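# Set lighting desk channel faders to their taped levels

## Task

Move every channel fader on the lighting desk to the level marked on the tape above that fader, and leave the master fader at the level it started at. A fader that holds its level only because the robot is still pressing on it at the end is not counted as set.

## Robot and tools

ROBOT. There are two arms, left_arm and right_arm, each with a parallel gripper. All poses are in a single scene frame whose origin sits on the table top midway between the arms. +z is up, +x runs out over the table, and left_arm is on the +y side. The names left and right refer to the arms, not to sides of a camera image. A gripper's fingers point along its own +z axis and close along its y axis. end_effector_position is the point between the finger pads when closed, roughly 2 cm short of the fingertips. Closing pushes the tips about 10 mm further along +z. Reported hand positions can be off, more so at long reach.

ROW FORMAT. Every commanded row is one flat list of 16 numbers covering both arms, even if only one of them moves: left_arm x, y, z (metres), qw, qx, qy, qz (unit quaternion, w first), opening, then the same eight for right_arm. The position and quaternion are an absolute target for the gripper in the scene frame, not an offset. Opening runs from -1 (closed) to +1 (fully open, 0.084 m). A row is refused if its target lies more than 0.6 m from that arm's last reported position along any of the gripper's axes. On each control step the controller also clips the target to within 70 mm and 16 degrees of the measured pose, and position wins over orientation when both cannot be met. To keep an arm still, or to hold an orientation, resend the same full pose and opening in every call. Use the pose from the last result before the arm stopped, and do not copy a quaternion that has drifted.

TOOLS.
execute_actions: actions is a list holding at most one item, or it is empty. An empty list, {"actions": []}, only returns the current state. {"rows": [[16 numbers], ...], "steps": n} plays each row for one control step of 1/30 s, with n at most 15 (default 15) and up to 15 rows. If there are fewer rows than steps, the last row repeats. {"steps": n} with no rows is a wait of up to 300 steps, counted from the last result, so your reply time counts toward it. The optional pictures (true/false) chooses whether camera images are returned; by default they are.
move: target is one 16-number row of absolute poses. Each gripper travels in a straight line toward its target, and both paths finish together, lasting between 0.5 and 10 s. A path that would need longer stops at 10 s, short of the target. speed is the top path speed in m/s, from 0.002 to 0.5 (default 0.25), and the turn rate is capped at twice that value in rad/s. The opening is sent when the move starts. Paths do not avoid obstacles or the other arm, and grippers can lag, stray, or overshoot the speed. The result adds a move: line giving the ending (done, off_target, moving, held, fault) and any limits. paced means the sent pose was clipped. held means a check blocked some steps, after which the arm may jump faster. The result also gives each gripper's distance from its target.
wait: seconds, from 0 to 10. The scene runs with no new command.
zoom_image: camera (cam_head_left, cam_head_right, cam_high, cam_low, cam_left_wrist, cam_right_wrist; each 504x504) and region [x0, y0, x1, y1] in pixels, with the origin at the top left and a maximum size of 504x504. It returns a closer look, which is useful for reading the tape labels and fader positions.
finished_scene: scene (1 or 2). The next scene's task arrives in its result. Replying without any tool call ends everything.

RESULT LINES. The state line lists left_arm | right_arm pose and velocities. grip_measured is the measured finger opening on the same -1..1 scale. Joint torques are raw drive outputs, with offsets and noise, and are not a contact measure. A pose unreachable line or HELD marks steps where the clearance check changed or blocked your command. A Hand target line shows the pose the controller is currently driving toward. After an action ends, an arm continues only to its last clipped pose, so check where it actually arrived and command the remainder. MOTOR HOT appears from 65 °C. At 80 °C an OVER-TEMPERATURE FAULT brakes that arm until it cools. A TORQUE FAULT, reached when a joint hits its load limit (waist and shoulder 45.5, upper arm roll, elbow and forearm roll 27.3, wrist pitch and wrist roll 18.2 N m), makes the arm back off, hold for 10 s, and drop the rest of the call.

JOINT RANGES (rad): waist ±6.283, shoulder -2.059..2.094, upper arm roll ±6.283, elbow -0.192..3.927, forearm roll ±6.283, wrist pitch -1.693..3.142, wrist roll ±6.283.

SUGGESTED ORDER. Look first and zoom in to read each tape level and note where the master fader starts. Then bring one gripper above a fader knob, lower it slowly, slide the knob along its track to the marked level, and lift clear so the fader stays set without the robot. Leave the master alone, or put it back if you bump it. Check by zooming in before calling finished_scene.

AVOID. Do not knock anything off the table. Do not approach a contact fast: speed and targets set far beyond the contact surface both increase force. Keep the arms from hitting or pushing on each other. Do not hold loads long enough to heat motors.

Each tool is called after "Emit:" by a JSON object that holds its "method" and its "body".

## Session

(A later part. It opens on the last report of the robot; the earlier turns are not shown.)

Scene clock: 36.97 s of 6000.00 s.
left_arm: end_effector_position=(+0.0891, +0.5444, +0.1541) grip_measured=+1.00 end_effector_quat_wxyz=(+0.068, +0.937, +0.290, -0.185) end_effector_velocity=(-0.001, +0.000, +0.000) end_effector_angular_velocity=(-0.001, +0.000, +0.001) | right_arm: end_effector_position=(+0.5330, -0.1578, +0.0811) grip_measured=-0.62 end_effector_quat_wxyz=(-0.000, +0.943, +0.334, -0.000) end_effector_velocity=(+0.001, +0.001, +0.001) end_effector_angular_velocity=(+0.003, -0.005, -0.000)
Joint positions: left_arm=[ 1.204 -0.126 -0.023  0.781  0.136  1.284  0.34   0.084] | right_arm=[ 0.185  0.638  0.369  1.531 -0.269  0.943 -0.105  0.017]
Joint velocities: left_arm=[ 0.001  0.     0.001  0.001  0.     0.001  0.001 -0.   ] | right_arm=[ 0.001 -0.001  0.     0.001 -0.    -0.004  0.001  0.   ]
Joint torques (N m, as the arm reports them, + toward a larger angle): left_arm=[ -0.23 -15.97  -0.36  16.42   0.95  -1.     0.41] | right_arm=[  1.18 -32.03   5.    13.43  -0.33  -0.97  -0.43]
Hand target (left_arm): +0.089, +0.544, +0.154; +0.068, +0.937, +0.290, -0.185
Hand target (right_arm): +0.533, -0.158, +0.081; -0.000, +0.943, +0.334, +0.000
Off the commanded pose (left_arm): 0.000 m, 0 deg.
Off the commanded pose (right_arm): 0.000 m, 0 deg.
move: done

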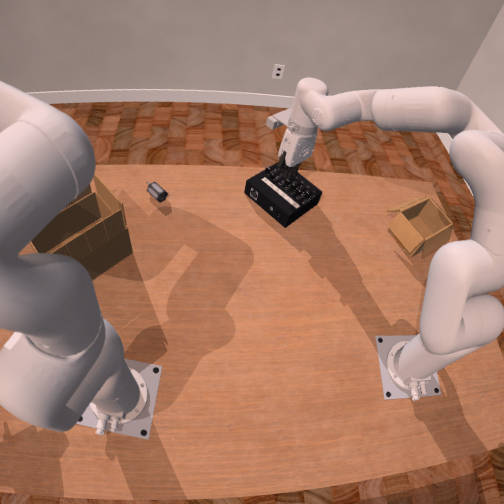

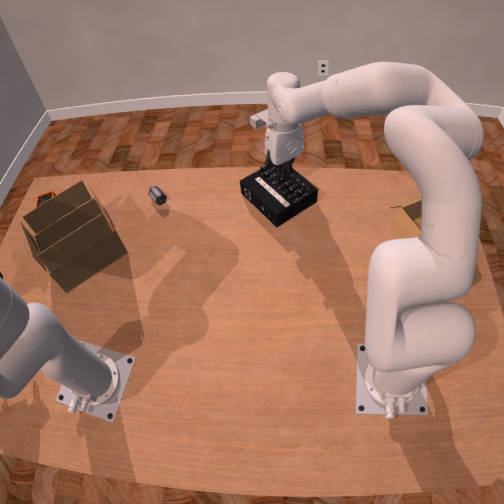

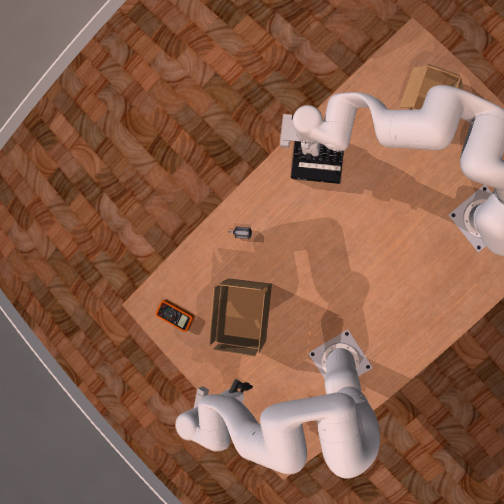

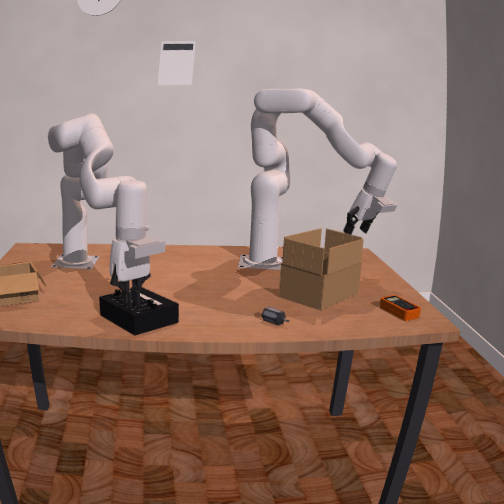

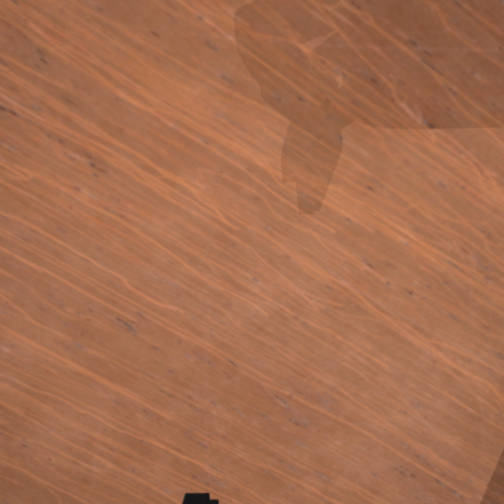

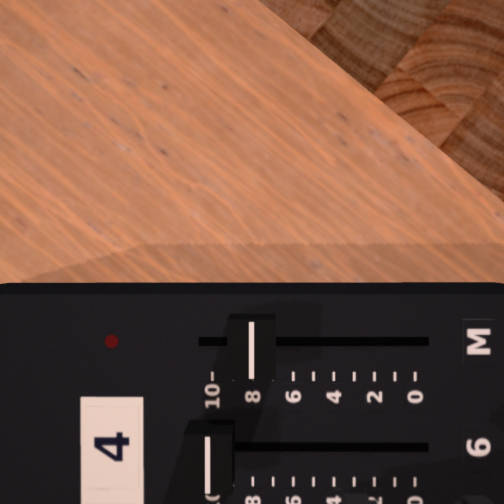

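Emit:
{"method": "move", "body": {"target": [0.0891,0.5444,0.1541,0.068,0.937,0.29,-0.185,1,0.5168,-0.1368,0.081,0,0.943,0.334,0,-0.8], "speed": 0.02}}

Emit:
{"method": "move", "body": {"target": [0.0891,0.5444,0.1541,0.068,0.937,0.29,-0.185,1,0.5168,-0.1368,0.098,0,0.943,0.334,0,-0.6], "speed": 0.03}}

Emit:
{"method": "move", "body": {"target": [0.0891,0.5444,0.1541,0.068,0.937,0.29,-0.185,1,0.5222,-0.1094,0.098,0,0.943,0.334,0,-0.6], "speed": 0.05}}

Emit:
{"method": "move", "body": {"target": [0.0891,0.5444,0.1541,0.068,0.937,0.29,-0.185,1,0.5222,-0.1094,0.081,0,0.943,0.334,0,-0.6], "speed": 0.02}}

Emit:
{"method": "zoom_image", "body": {"camera": "cam_head_left", "region": [250,150,330,210]}}

Scene clock: 44.93 s of 6000.00 s.
left_arm: end_effector_position=(+0.0891, +0.5444, +0.1541) grip_measured=+1.00 end_effector_quat_wxyz=(+0.068, +0.937, +0.290, -0.185) end_effector_velocity=(+0.001, -0.001, -0.000) end_effector_angular_velocity=(-0.001, +0.000, -0.003) | right_arm: end_effector_position=(+0.5167, -0.1371, +0.0809) grip_measured=-0.78 end_effector_quat_wxyz=(+0.000, +0.943, +0.334, -0.000) end_effector_velocity=(-0.001, +0.000, -0.000) end_effector_angular_velocity=(-0.000, +0.000, -0.003)
Joint positions: left_arm=[ 1.204 -0.126 -0.023  0.781  0.136  1.284  0.34   0.084] | right_arm=[ 0.216  0.621  0.377  1.5   -0.27   0.932 -0.059  0.01 ]
Joint velocities: left_arm=[-0.001 -0.    -0.002 -0.    -0.001  0.001  0.001  0.   ] | right_arm=[ 0.001 -0.001 -0.    -0.002 -0.    -0.001  0.004  0.   ]
Joint torques (N m, as the arm reports them, + toward a larger angle): left_arm=[ -0.31 -16.05  -0.47  16.46   1.26  -1.08   0.3 ] | right_arm=[  2.46 -29.81   6.86  14.74  -0.13  -2.57  -0.34]
Hand target (left_arm): +0.089, +0.544, +0.154; +0.068, +0.937, +0.290, -0.185
Hand target (right_arm): +0.517, -0.137, +0.081; -0.000, +0.943, +0.334, +0.000
Off the commanded pose (left_arm): 0.000 m, 0 deg.
Off the commanded pose (right_arm): 0.000 m, 0 deg.
After step 90, 3.37 s passed at rest.
move: done

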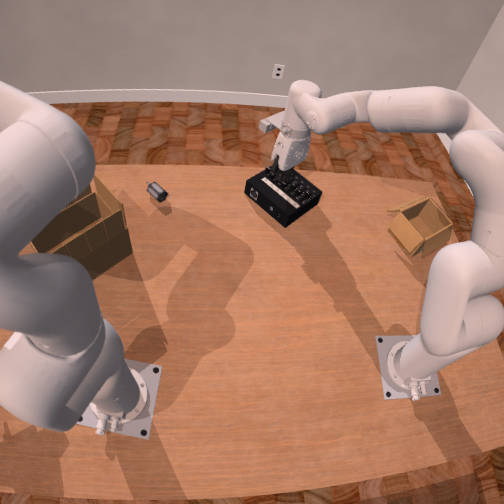

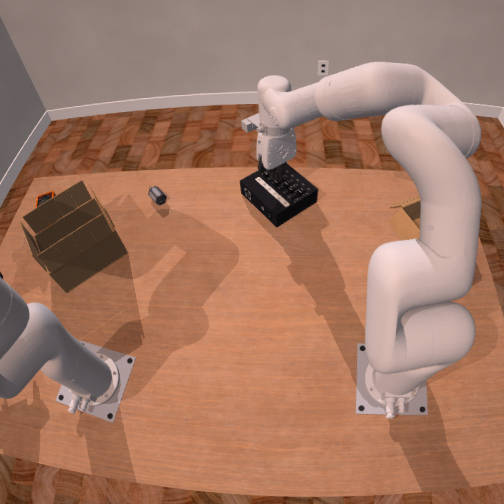

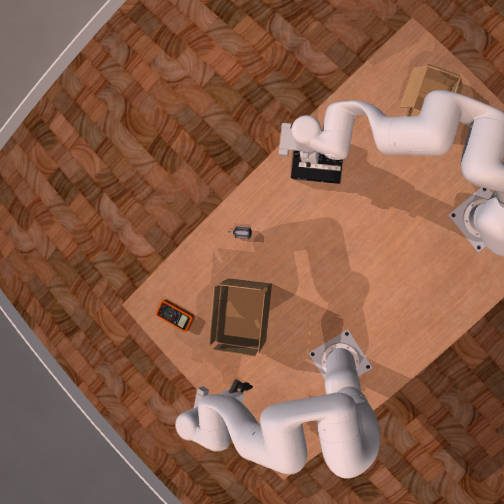

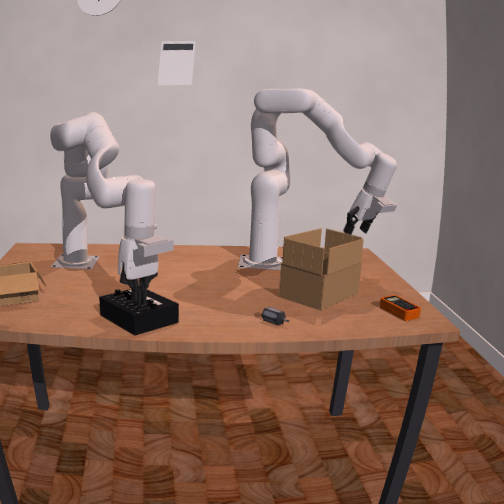

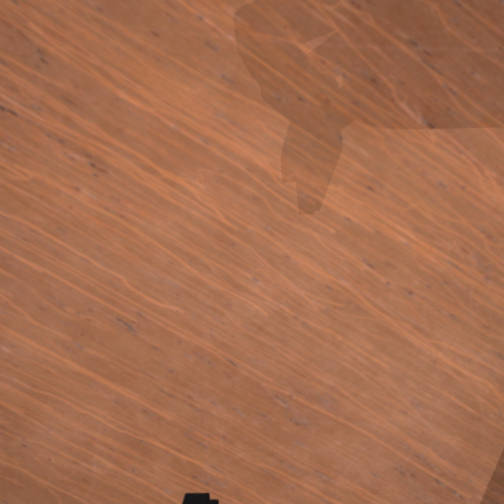

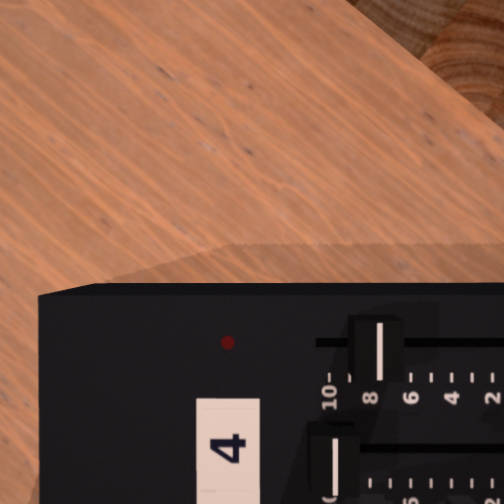

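Scene clock: 45.87 s of 6000.00 s.
left_arm: end_effector_position=(+0.0891, +0.5444, +0.1541) grip_measured=+1.00 end_effector_quat_wxyz=(+0.068, +0.937, +0.290, -0.185) end_effector_velocity=(+0.000, -0.001, +0.000) end_effector_angular_velocity=(-0.001, +0.001, -0.002) | right_arm: end_effector_position=(+0.5166, -0.1367, +0.0978) grip_measured=-0.62 end_effector_quat_wxyz=(-0.000, +0.943, +0.334, -0.000) end_effector_velocity=(-0.001, +0.001, +0.000) end_effector_angular_velocity=(-0.001, +0.000, +0.003)
Joint positions: left_arm=[ 1.204 -0.126 -0.023  0.781  0.136  1.284  0.34   0.084] | right_arm=[ 0.212  0.595  0.386  1.511 -0.259  0.967 -0.065  0.017]
Joint velocities: left_arm=[-0.001 -0.    -0.001  0.    -0.     0.002  0.001 -0.   ] | right_arm=[ 0.    -0.001  0.002 -0.002 -0.001  0.    -0.001 -0.   ]
Joint torques (N m, as the arm reports them, + toward a larger angle): left_arm=[ -0.57 -16.39  -0.58  16.3    1.22  -1.09   0.46] | right_arm=[  1.38 -31.37   5.06  13.46  -0.34  -1.02  -0.45]
Hand target (left_arm): +0.089, +0.544, +0.154; +0.068, +0.937, +0.290, -0.185
Hand target (right_arm): +0.517, -0.137, +0.098; +0.000, +0.943, +0.334, -0.000
Off the commanded pose (left_arm): 0.000 m, 0 deg.
Off the commanded pose (right_arm): 0.000 m, 0 deg.
move: done

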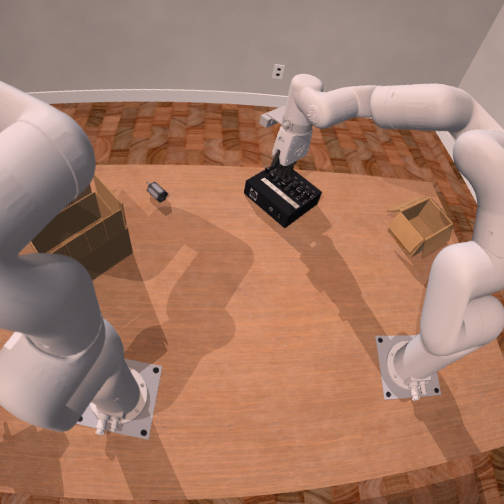

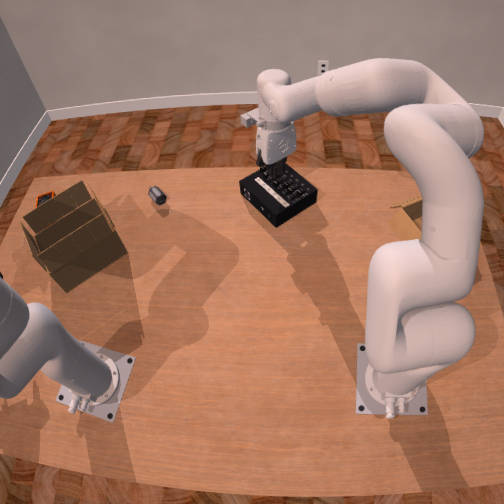

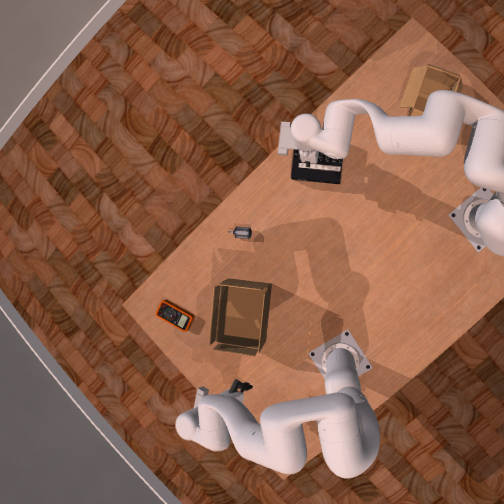

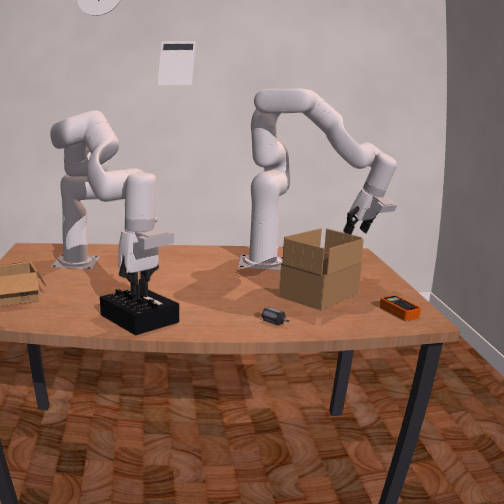

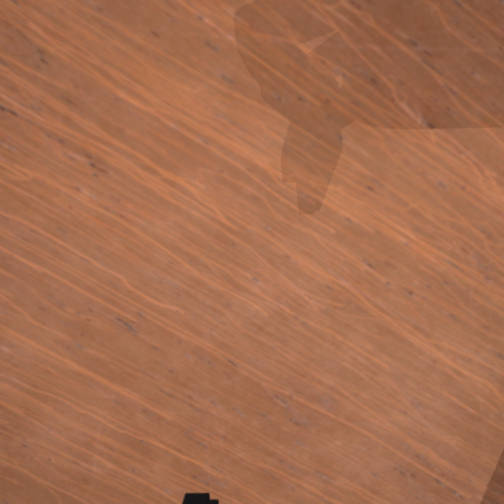

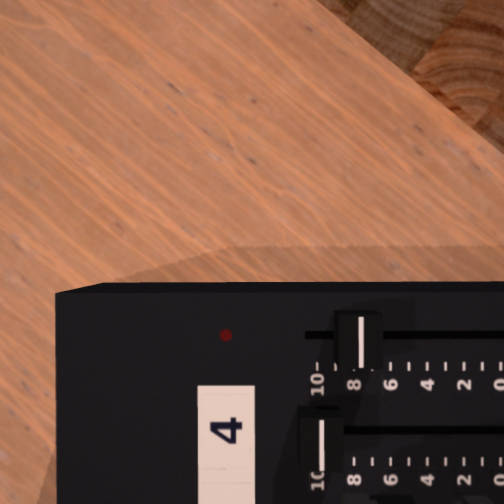

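Scene clock: 46.77 s of 6000.00 s.
left_arm: end_effector_position=(+0.0891, +0.5444, +0.1541) grip_measured=+1.00 end_effector_quat_wxyz=(+0.068, +0.937, +0.290, -0.185) end_effector_velocity=(-0.000, +0.000, +0.000) end_effector_angular_velocity=(+0.000, +0.000, +0.002) | right_arm: end_effector_position=(+0.5223, -0.1098, +0.0980) grip_measured=-0.62 end_effector_quat_wxyz=(-0.000, +0.943, +0.334, +0.000) end_effector_velocity=(+0.002, -0.001, +0.000) end_effector_angular_velocity=(-0.002, -0.000, -0.004)
Joint positions: left_arm=[ 1.204 -0.126 -0.023  0.781  0.136  1.284  0.34   0.084] | right_arm=[ 0.264  0.654  0.383  1.607 -0.273  1.006 -0.028  0.017]
Joint velocities: left_arm=[-0.     0.     0.002  0.001  0.     0.001 -0.001  0.   ] | right_arm=[ 0.001  0.003 -0.002  0.007 -0.001  0.004  0.002 -0.   ]
Joint torques (N m, as the arm reports them, + toward a larger angle): left_arm=[ -0.63 -16.37  -0.34  16.33   0.95  -1.16   0.27] | right_arm=[  1.43 -32.61   5.45  13.61  -0.35  -0.88  -0.48]
Hand target (left_arm): +0.089, +0.544, +0.154; +0.068, +0.937, +0.290, -0.185
Hand target (right_arm): +0.522, -0.109, +0.098; -0.000, +0.943, +0.334, +0.000
Off the commanded pose (left_arm): 0.000 m, 0 deg.
Off the commanded pose (right_arm): 0.000 m, 0 deg.
move: done

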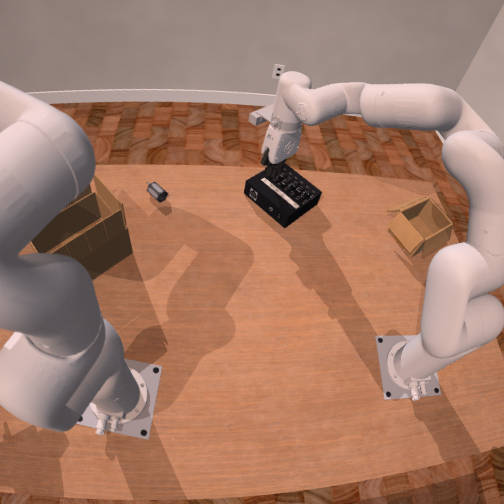

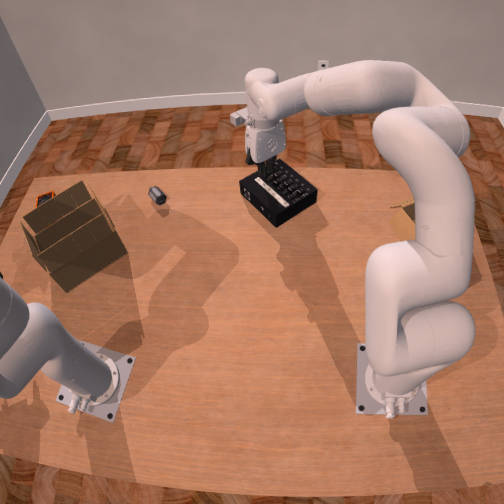

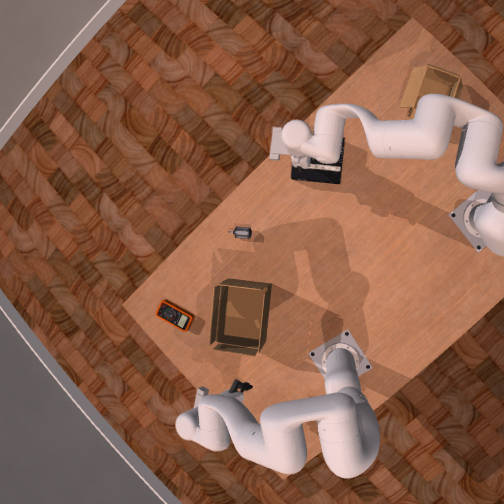

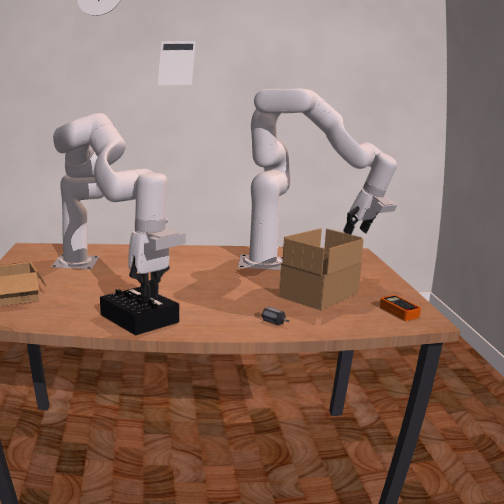

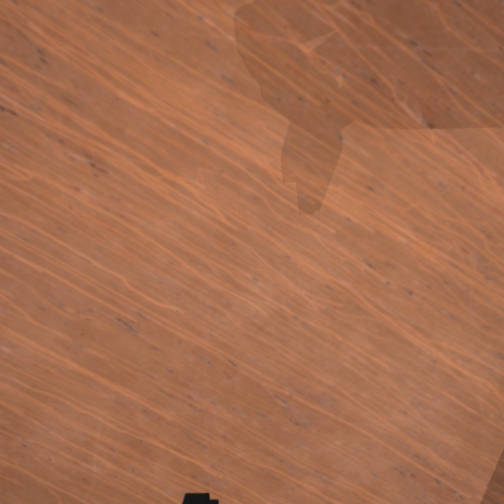

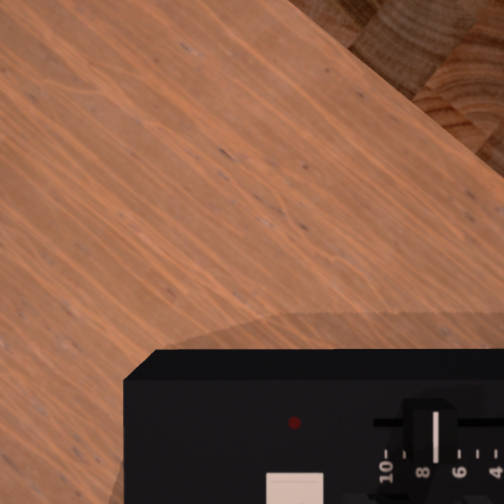

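Scene clock: 48.10 s of 6000.00 s.
left_arm: end_effector_position=(+0.0891, +0.5444, +0.1541) grip_measured=+1.00 end_effector_quat_wxyz=(+0.068, +0.937, +0.290, -0.185) end_effector_velocity=(+0.000, +0.000, +0.000) end_effector_angular_velocity=(+0.001, -0.001, +0.001) | right_arm: end_effector_position=(+0.5217, -0.1098, +0.0802) grip_measured=-0.62 end_effector_quat_wxyz=(+0.000, +0.943, +0.334, -0.001) end_effector_velocity=(+0.001, +0.000, +0.002) end_effector_angular_velocity=(+0.001, -0.004, -0.001)
Joint positions: left_arm=[ 1.204 -0.126 -0.023  0.781  0.136  1.284  0.34   0.084] | right_arm=[ 0.268  0.679  0.376  1.594 -0.283  0.971 -0.022  0.017]
Joint velocities: left_arm=[ 0.     0.     0.001  0.001 -0.    -0.001  0.     0.   ] | right_arm=[-0.    -0.002 -0.     0.002 -0.    -0.001  0.    -0.   ]
Joint torques (N m, as the arm reports them, + toward a larger angle): left_arm=[ -0.21 -15.83  -0.3   16.33   1.04  -0.92   0.29] | right_arm=[  0.28 -29.3    3.13   9.67  -0.31   0.77  -0.26]
Hand target (left_arm): +0.089, +0.544, +0.154; +0.068, +0.937, +0.290, -0.185
Hand target (right_arm): +0.522, -0.109, +0.081; -0.000, +0.943, +0.334, +0.000
Off the commanded pose (left_arm): 0.000 m, 0 deg.
Off the commanded pose (right_arm): 0.001 m, 0 deg.
move: done

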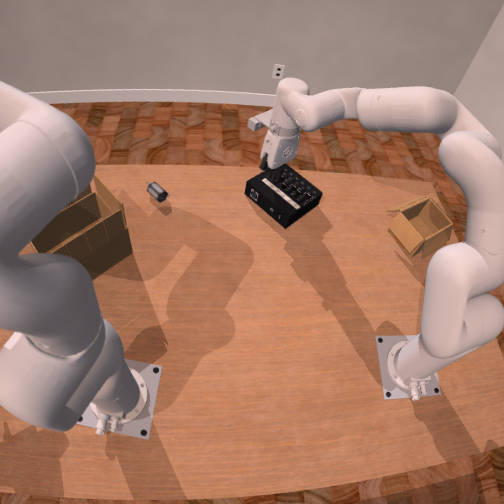

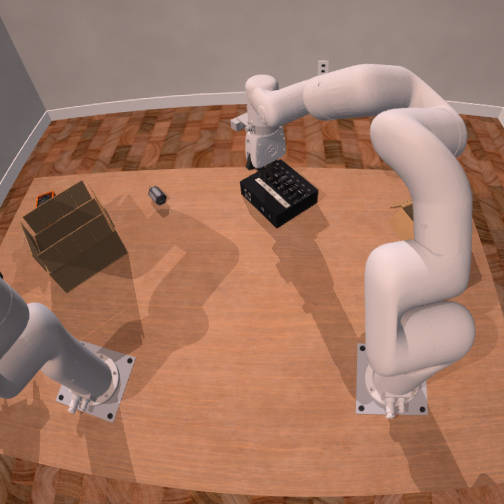

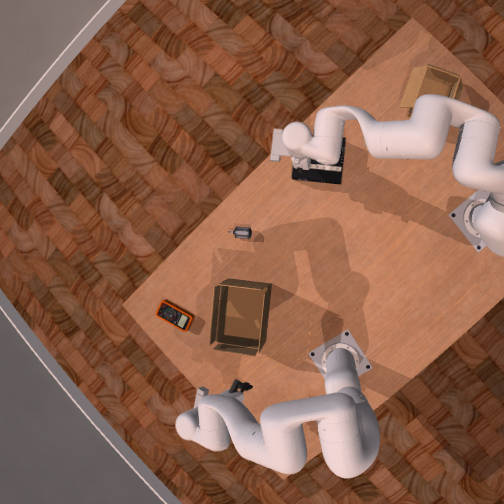

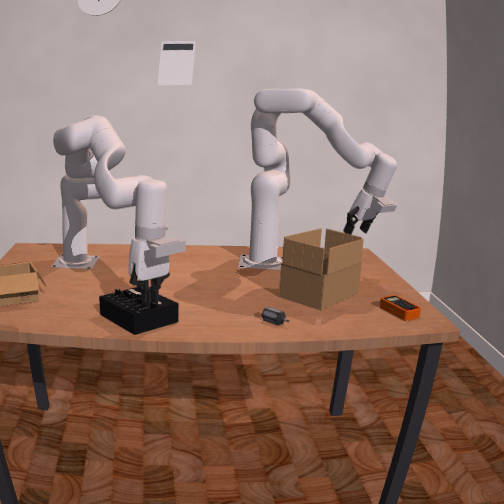

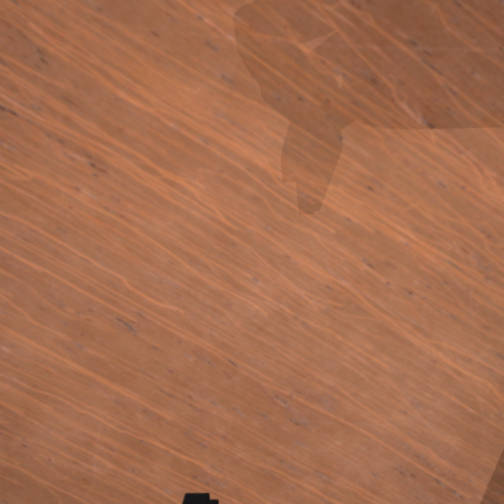

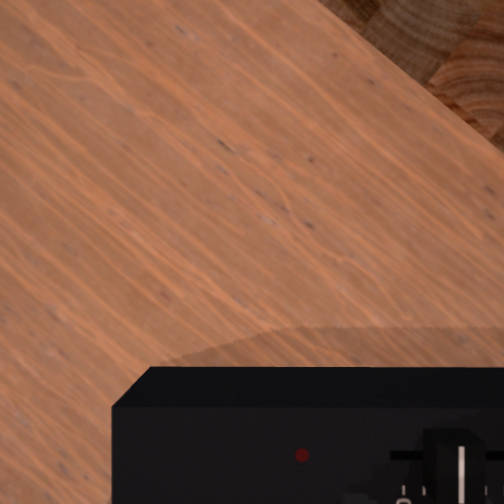

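Region (250, 150, 330, 210) of cam_head_left's 504x504 image, scaled by 6.300, with more detail than that image has; it fills the top 378 rows of this view, and the rest is white.

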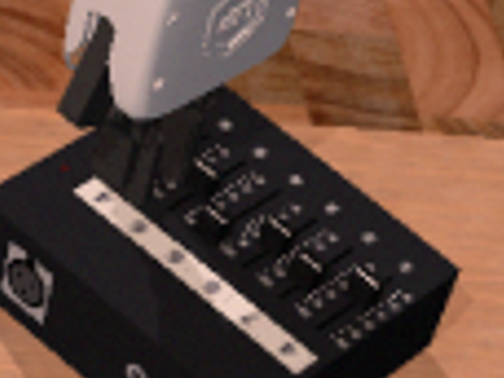

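Emit:
{"method": "move", "body": {"target": [0.0891,0.5444,0.1541,0.068,0.937,0.29,-0.185,1,0.523,-0.1088,0.082,0,0.943,0.334,0,-0.72], "speed": 0.02}}

Emit:
{"method": "move", "body": {"target": [0.0891,0.5444,0.1541,0.068,0.937,0.29,-0.185,1,0.5396,-0.1288,0.082,0,0.943,0.334,0,-0.72], "speed": 0.02}}

Emit:
{"method": "move", "body": {"target": [0.0891,0.5444,0.1541,0.068,0.937,0.29,-0.185,1,0.539,-0.128,0.10,0,0.943,0.334,0,-0.72], "speed": 0.03}}

Emit:
{"method": "move", "body": {"target": [0.0891,0.5444,0.1541,0.068,0.937,0.29,-0.185,1,0.48,-0.21,0.12,0,0.943,0.334,0,-0.6], "speed": 0.15}}

Scene clock: 54.43 s of 6000.00 s.
left_arm: end_effector_position=(+0.0891, +0.5444, +0.1541) grip_measured=+1.00 end_effector_quat_wxyz=(+0.068, +0.937, +0.290, -0.185) end_effector_velocity=(+0.000, -0.000, +0.000) end_effector_angular_velocity=(-0.001, +0.001, +0.000) | right_arm: end_effector_position=(+0.5229, -0.1089, +0.0819) grip_measured=-0.74 end_effector_quat_wxyz=(+0.000, +0.943, +0.334, -0.000) end_effector_velocity=(+0.002, +0.001, +0.002) end_effector_angular_velocity=(+0.002, -0.005, +0.001)
Joint positions: left_arm=[ 1.204 -0.126 -0.023  0.781  0.136  1.284  0.34   0.084] | right_arm=[ 0.269  0.68   0.376  1.6   -0.283  0.975 -0.022  0.011]
Joint velocities: left_arm=[ 0.    -0.    -0.001  0.001 -0.001  0.002 -0.     0.   ] | right_arm=[ 0.    -0.     0.001  0.004 -0.001 -0.001 -0.001 -0.   ]
Joint torques (N m, as the arm reports them, + toward a larger angle): left_arm=[ -0.76 -16.    -0.31  16.12   0.81  -1.1    0.37] | right_arm=[  1.2  -33.11   5.18  13.55  -0.26  -0.93  -0.44]
Hand target (left_arm): +0.089, +0.544, +0.154; +0.068, +0.937, +0.290, -0.185
Hand target (right_arm): +0.523, -0.109, +0.082; +0.000, +0.943, +0.334, +0.000
Off the commanded pose (left_arm): 0.000 m, 0 deg.
Off the commanded pose (right_arm): 0.000 m, 0 deg.
After step 90, 2.63 s passed at rest.
move: done

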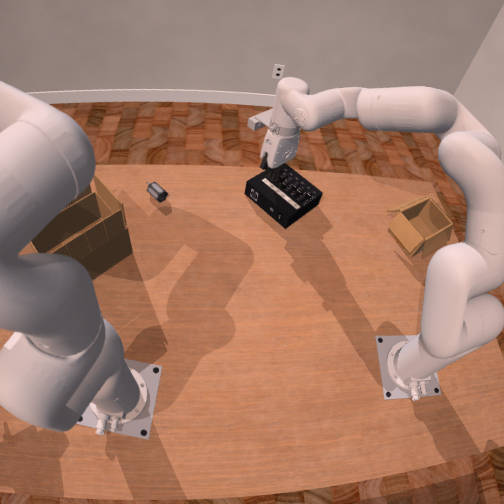

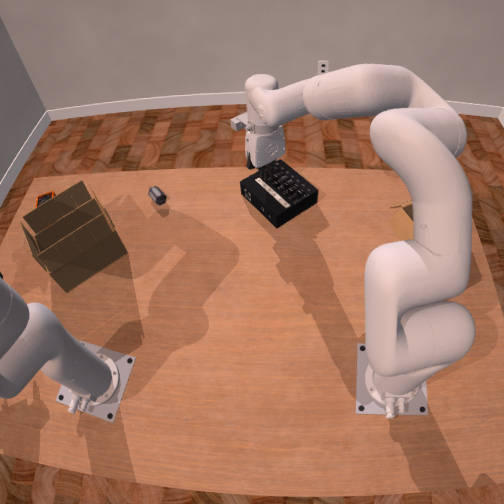

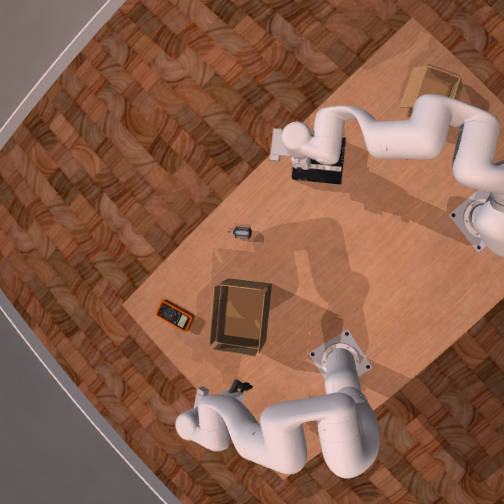

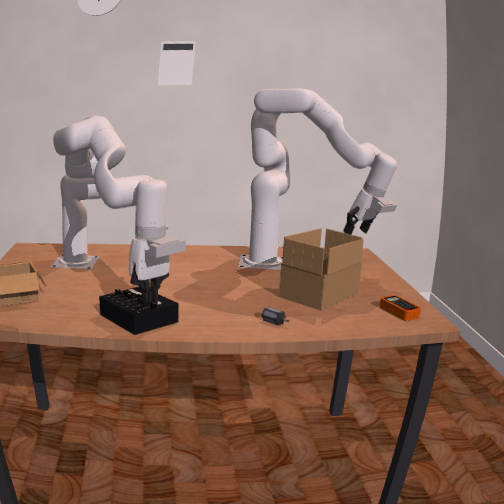

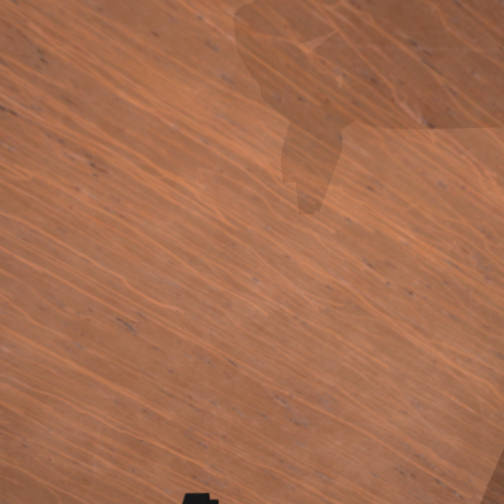

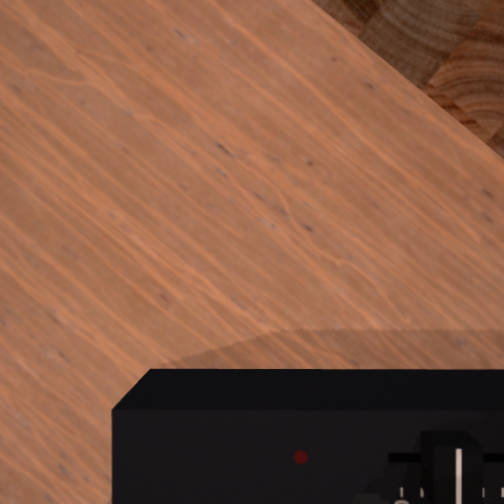

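Scene clock: 56.00 s of 6000.00 s.
left_arm: end_effector_position=(+0.0891, +0.5444, +0.1541) grip_measured=+1.00 end_effector_quat_wxyz=(+0.068, +0.937, +0.290, -0.185) end_effector_velocity=(+0.000, -0.000, -0.000) end_effector_angular_velocity=(+0.000, +0.000, -0.001) | right_arm: end_effector_position=(+0.5395, -0.1289, +0.0820) grip_measured=-0.74 end_effector_quat_wxyz=(+0.000, +0.943, +0.334, +0.000) end_effector_velocity=(+0.001, +0.001, +0.001) end_effector_angular_velocity=(+0.002, -0.001, +0.003)
Joint positions: left_arm=[ 1.204 -0.126 -0.023  0.781  0.136  1.284  0.34   0.084] | right_arm=[ 0.239  0.698  0.369  1.633 -0.281  0.988 -0.066  0.011]
Joint velocities: left_arm=[-0. -0. -0. -0.  0. -0.  0. -0.] | right_arm=[ 0.001  0.001  0.001  0.003  0.     0.    -0.003 -0.   ]
Joint torques (N m, as the arm reports them, + toward a larger angle): left_arm=[ -0.47 -15.54  -0.26  15.98   1.07  -1.08   0.25] | right_arm=[  1.16 -33.37   5.26  13.75  -0.28  -0.91  -0.42]
Hand target (left_arm): +0.089, +0.544, +0.154; +0.068, +0.937, +0.290, -0.185
Hand target (right_arm): +0.540, -0.129, +0.082; +0.000, +0.943, +0.334, -0.000
Off the commanded pose (left_arm): 0.000 m, 0 deg.
Off the commanded pose (right_arm): 0.000 m, 0 deg.
move: done

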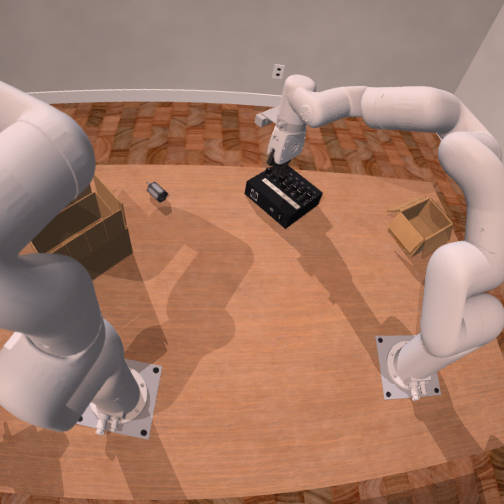

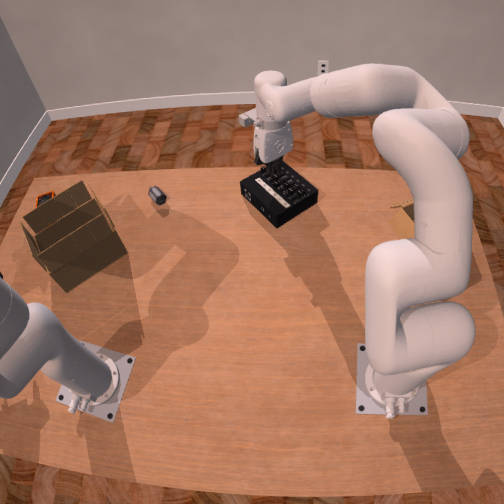

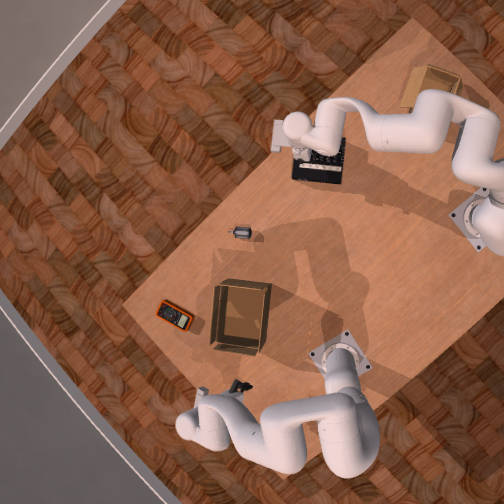

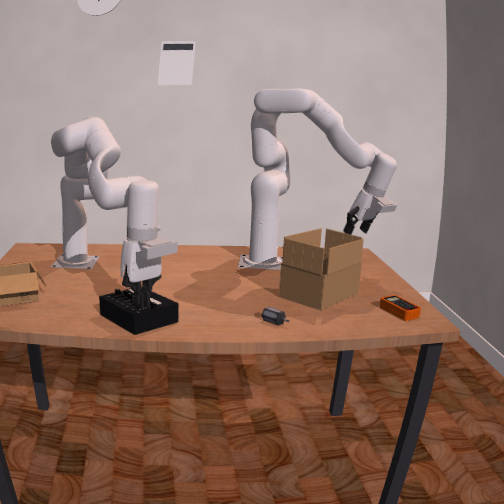

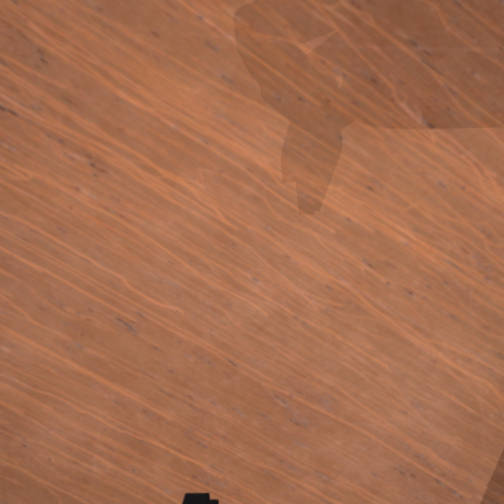

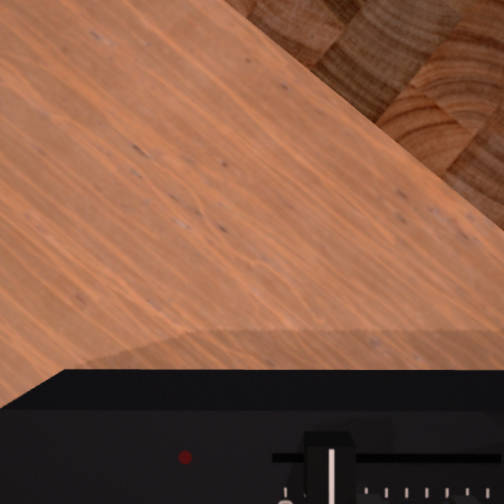

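Scene clock: 56.90 s of 6000.00 s.
left_arm: end_effector_position=(+0.0891, +0.5444, +0.1541) grip_measured=+1.00 end_effector_quat_wxyz=(+0.068, +0.937, +0.290, -0.185) end_effector_velocity=(+0.001, -0.000, +0.000) end_effector_angular_velocity=(+0.001, -0.000, -0.003) | right_arm: end_effector_position=(+0.5389, -0.1281, +0.0998) grip_measured=-0.74 end_effector_quat_wxyz=(+0.000, +0.943, +0.334, -0.000) end_effector_velocity=(-0.001, -0.001, -0.001) end_effector_angular_velocity=(-0.002, +0.005, -0.001)
Joint positions: left_arm=[ 1.204 -0.126 -0.023  0.781  0.136  1.284  0.34   0.084] | right_arm=[ 0.237  0.673  0.376  1.646 -0.271  1.024 -0.071  0.011]
Joint velocities: left_arm=[-0.001 -0.    -0.002  0.    -0.    -0.001 -0.001 -0.   ] | right_arm=[-0.001  0.002  0.     0.001  0.001  0.004 -0.    -0.   ]
Joint torques (N m, as the arm reports them, + toward a larger angle): left_arm=[ -0.39 -16.12  -0.23  16.22   1.17  -1.02   0.29] | right_arm=[  1.24 -33.1    5.28  13.73  -0.4   -0.94  -0.5 ]
Hand target (left_arm): +0.089, +0.544, +0.154; +0.068, +0.937, +0.290, -0.185
Hand target (right_arm): +0.539, -0.128, +0.100; +0.000, +0.943, +0.334, +0.000
Off the commanded pose (left_arm): 0.000 m, 0 deg.
Off the commanded pose (right_arm): 0.000 m, 0 deg.
move: done

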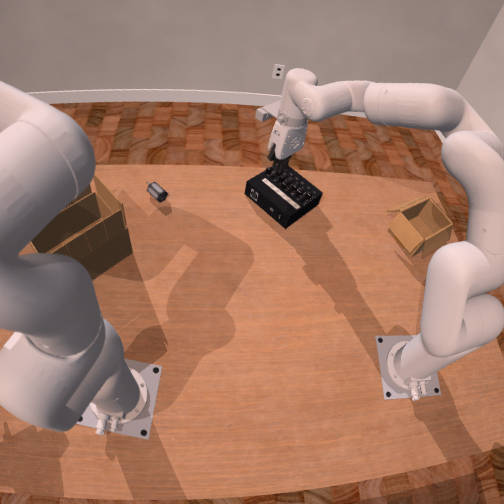

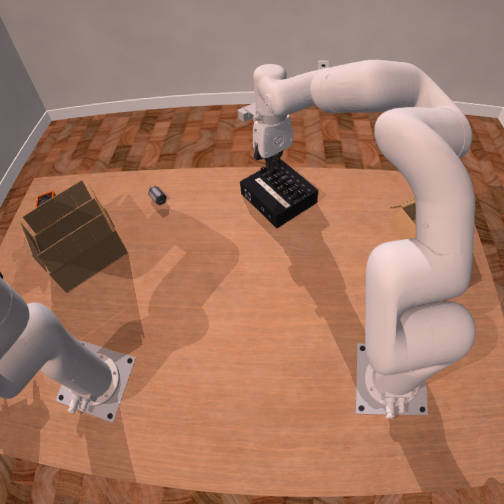

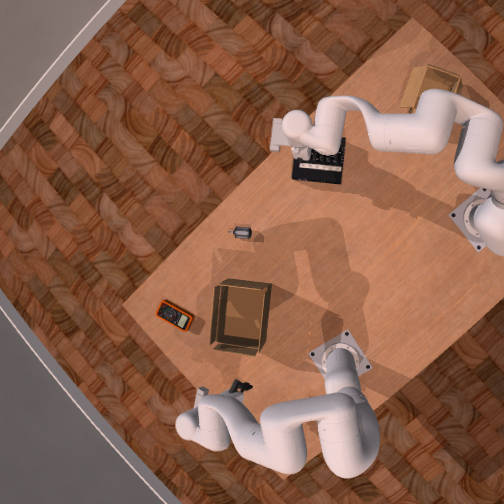

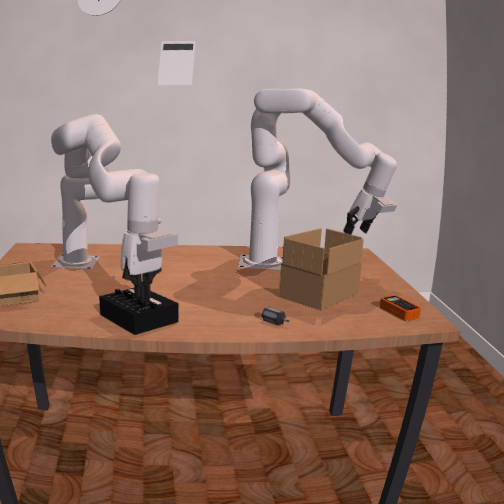

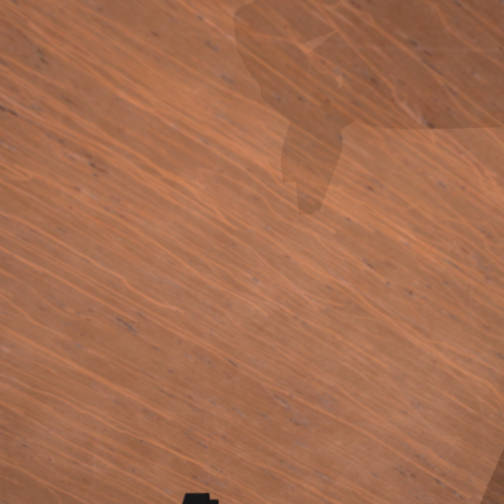

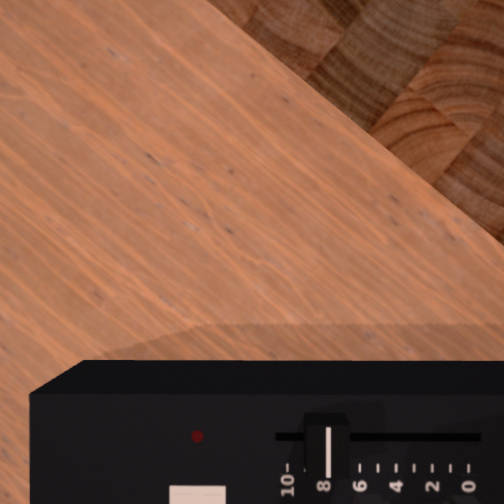

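Scene clock: 58.07 s of 6000.00 s.
left_arm: end_effector_position=(+0.0891, +0.5444, +0.1541) grip_measured=+1.00 end_effector_quat_wxyz=(+0.068, +0.937, +0.290, -0.185) end_effector_velocity=(-0.001, +0.001, +0.000) end_effector_angular_velocity=(+0.000, -0.001, +0.003) | right_arm: end_effector_position=(+0.4798, -0.2094, +0.1196) grip_measured=-0.62 end_effector_quat_wxyz=(+0.000, +0.942, +0.335, -0.000) end_effector_velocity=(-0.000, -0.004, +0.001) end_effector_angular_velocity=(-0.000, -0.002, -0.004)
Joint positions: left_arm=[ 1.204 -0.126 -0.023  0.781  0.136  1.284  0.34   0.084] | right_arm=[ 0.071  0.36   0.398  1.226 -0.176  0.901 -0.197  0.017]
Joint velocities: left_arm=[ 0.    -0.     0.003  0.001 -0.     0.     0.     0.   ] | right_arm=[-0.005 -0.007 -0.002 -0.007  0.003 -0.003 -0.004 -0.   ]
Joint torques (N m, as the arm reports them, + toward a larger angle): left_arm=[ -0.84 -15.64  -0.2   16.33   1.04  -1.15   0.29] | right_arm=[  1.41 -26.07   3.67  13.48  -0.35  -0.87  -0.5 ]
Hand target (left_arm): +0.089, +0.544, +0.154; +0.068, +0.937, +0.290, -0.185
Hand target (right_arm): +0.480, -0.210, +0.120; +0.000, +0.942, +0.334, -0.000
Off the commanded pose (left_arm): 0.000 m, 0 deg.
Off the commanded pose (right_arm): 0.001 m, 0 deg.
move: done

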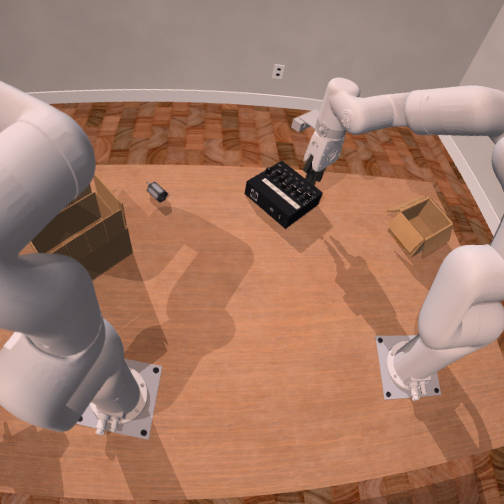

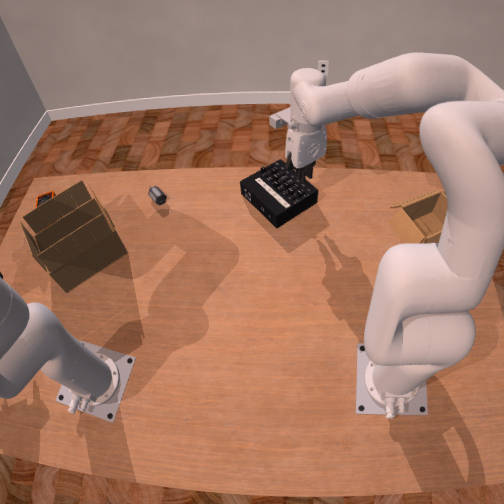

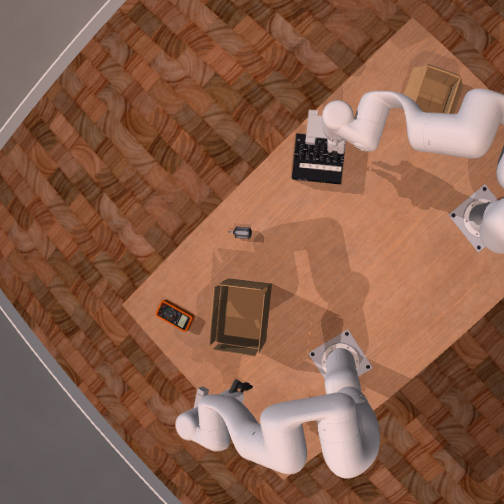

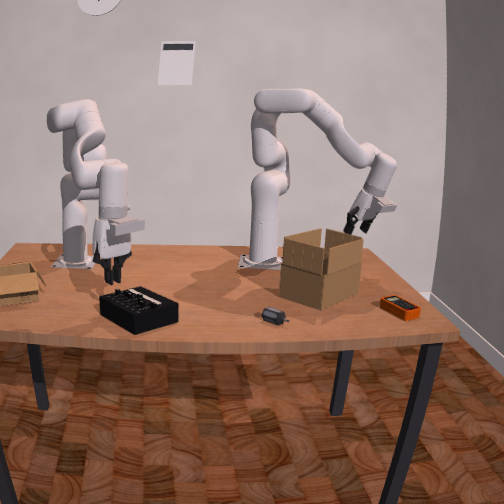

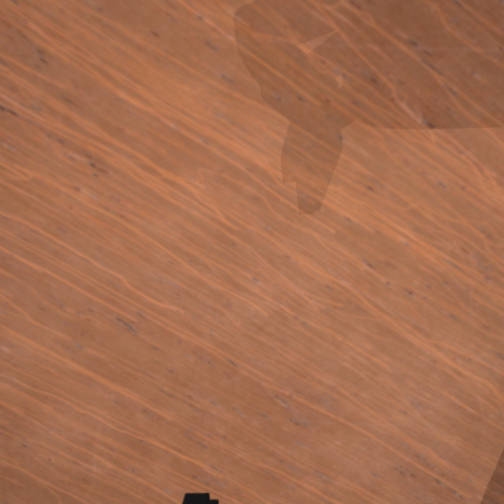

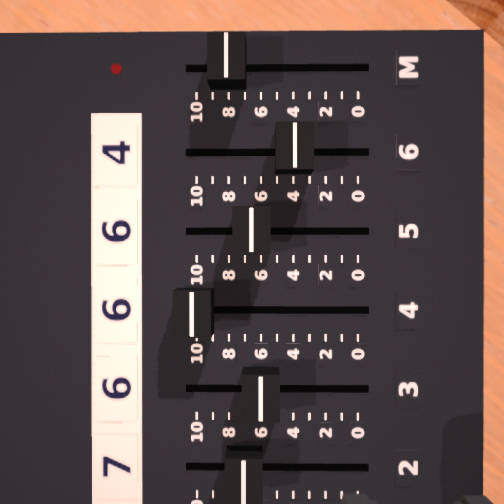

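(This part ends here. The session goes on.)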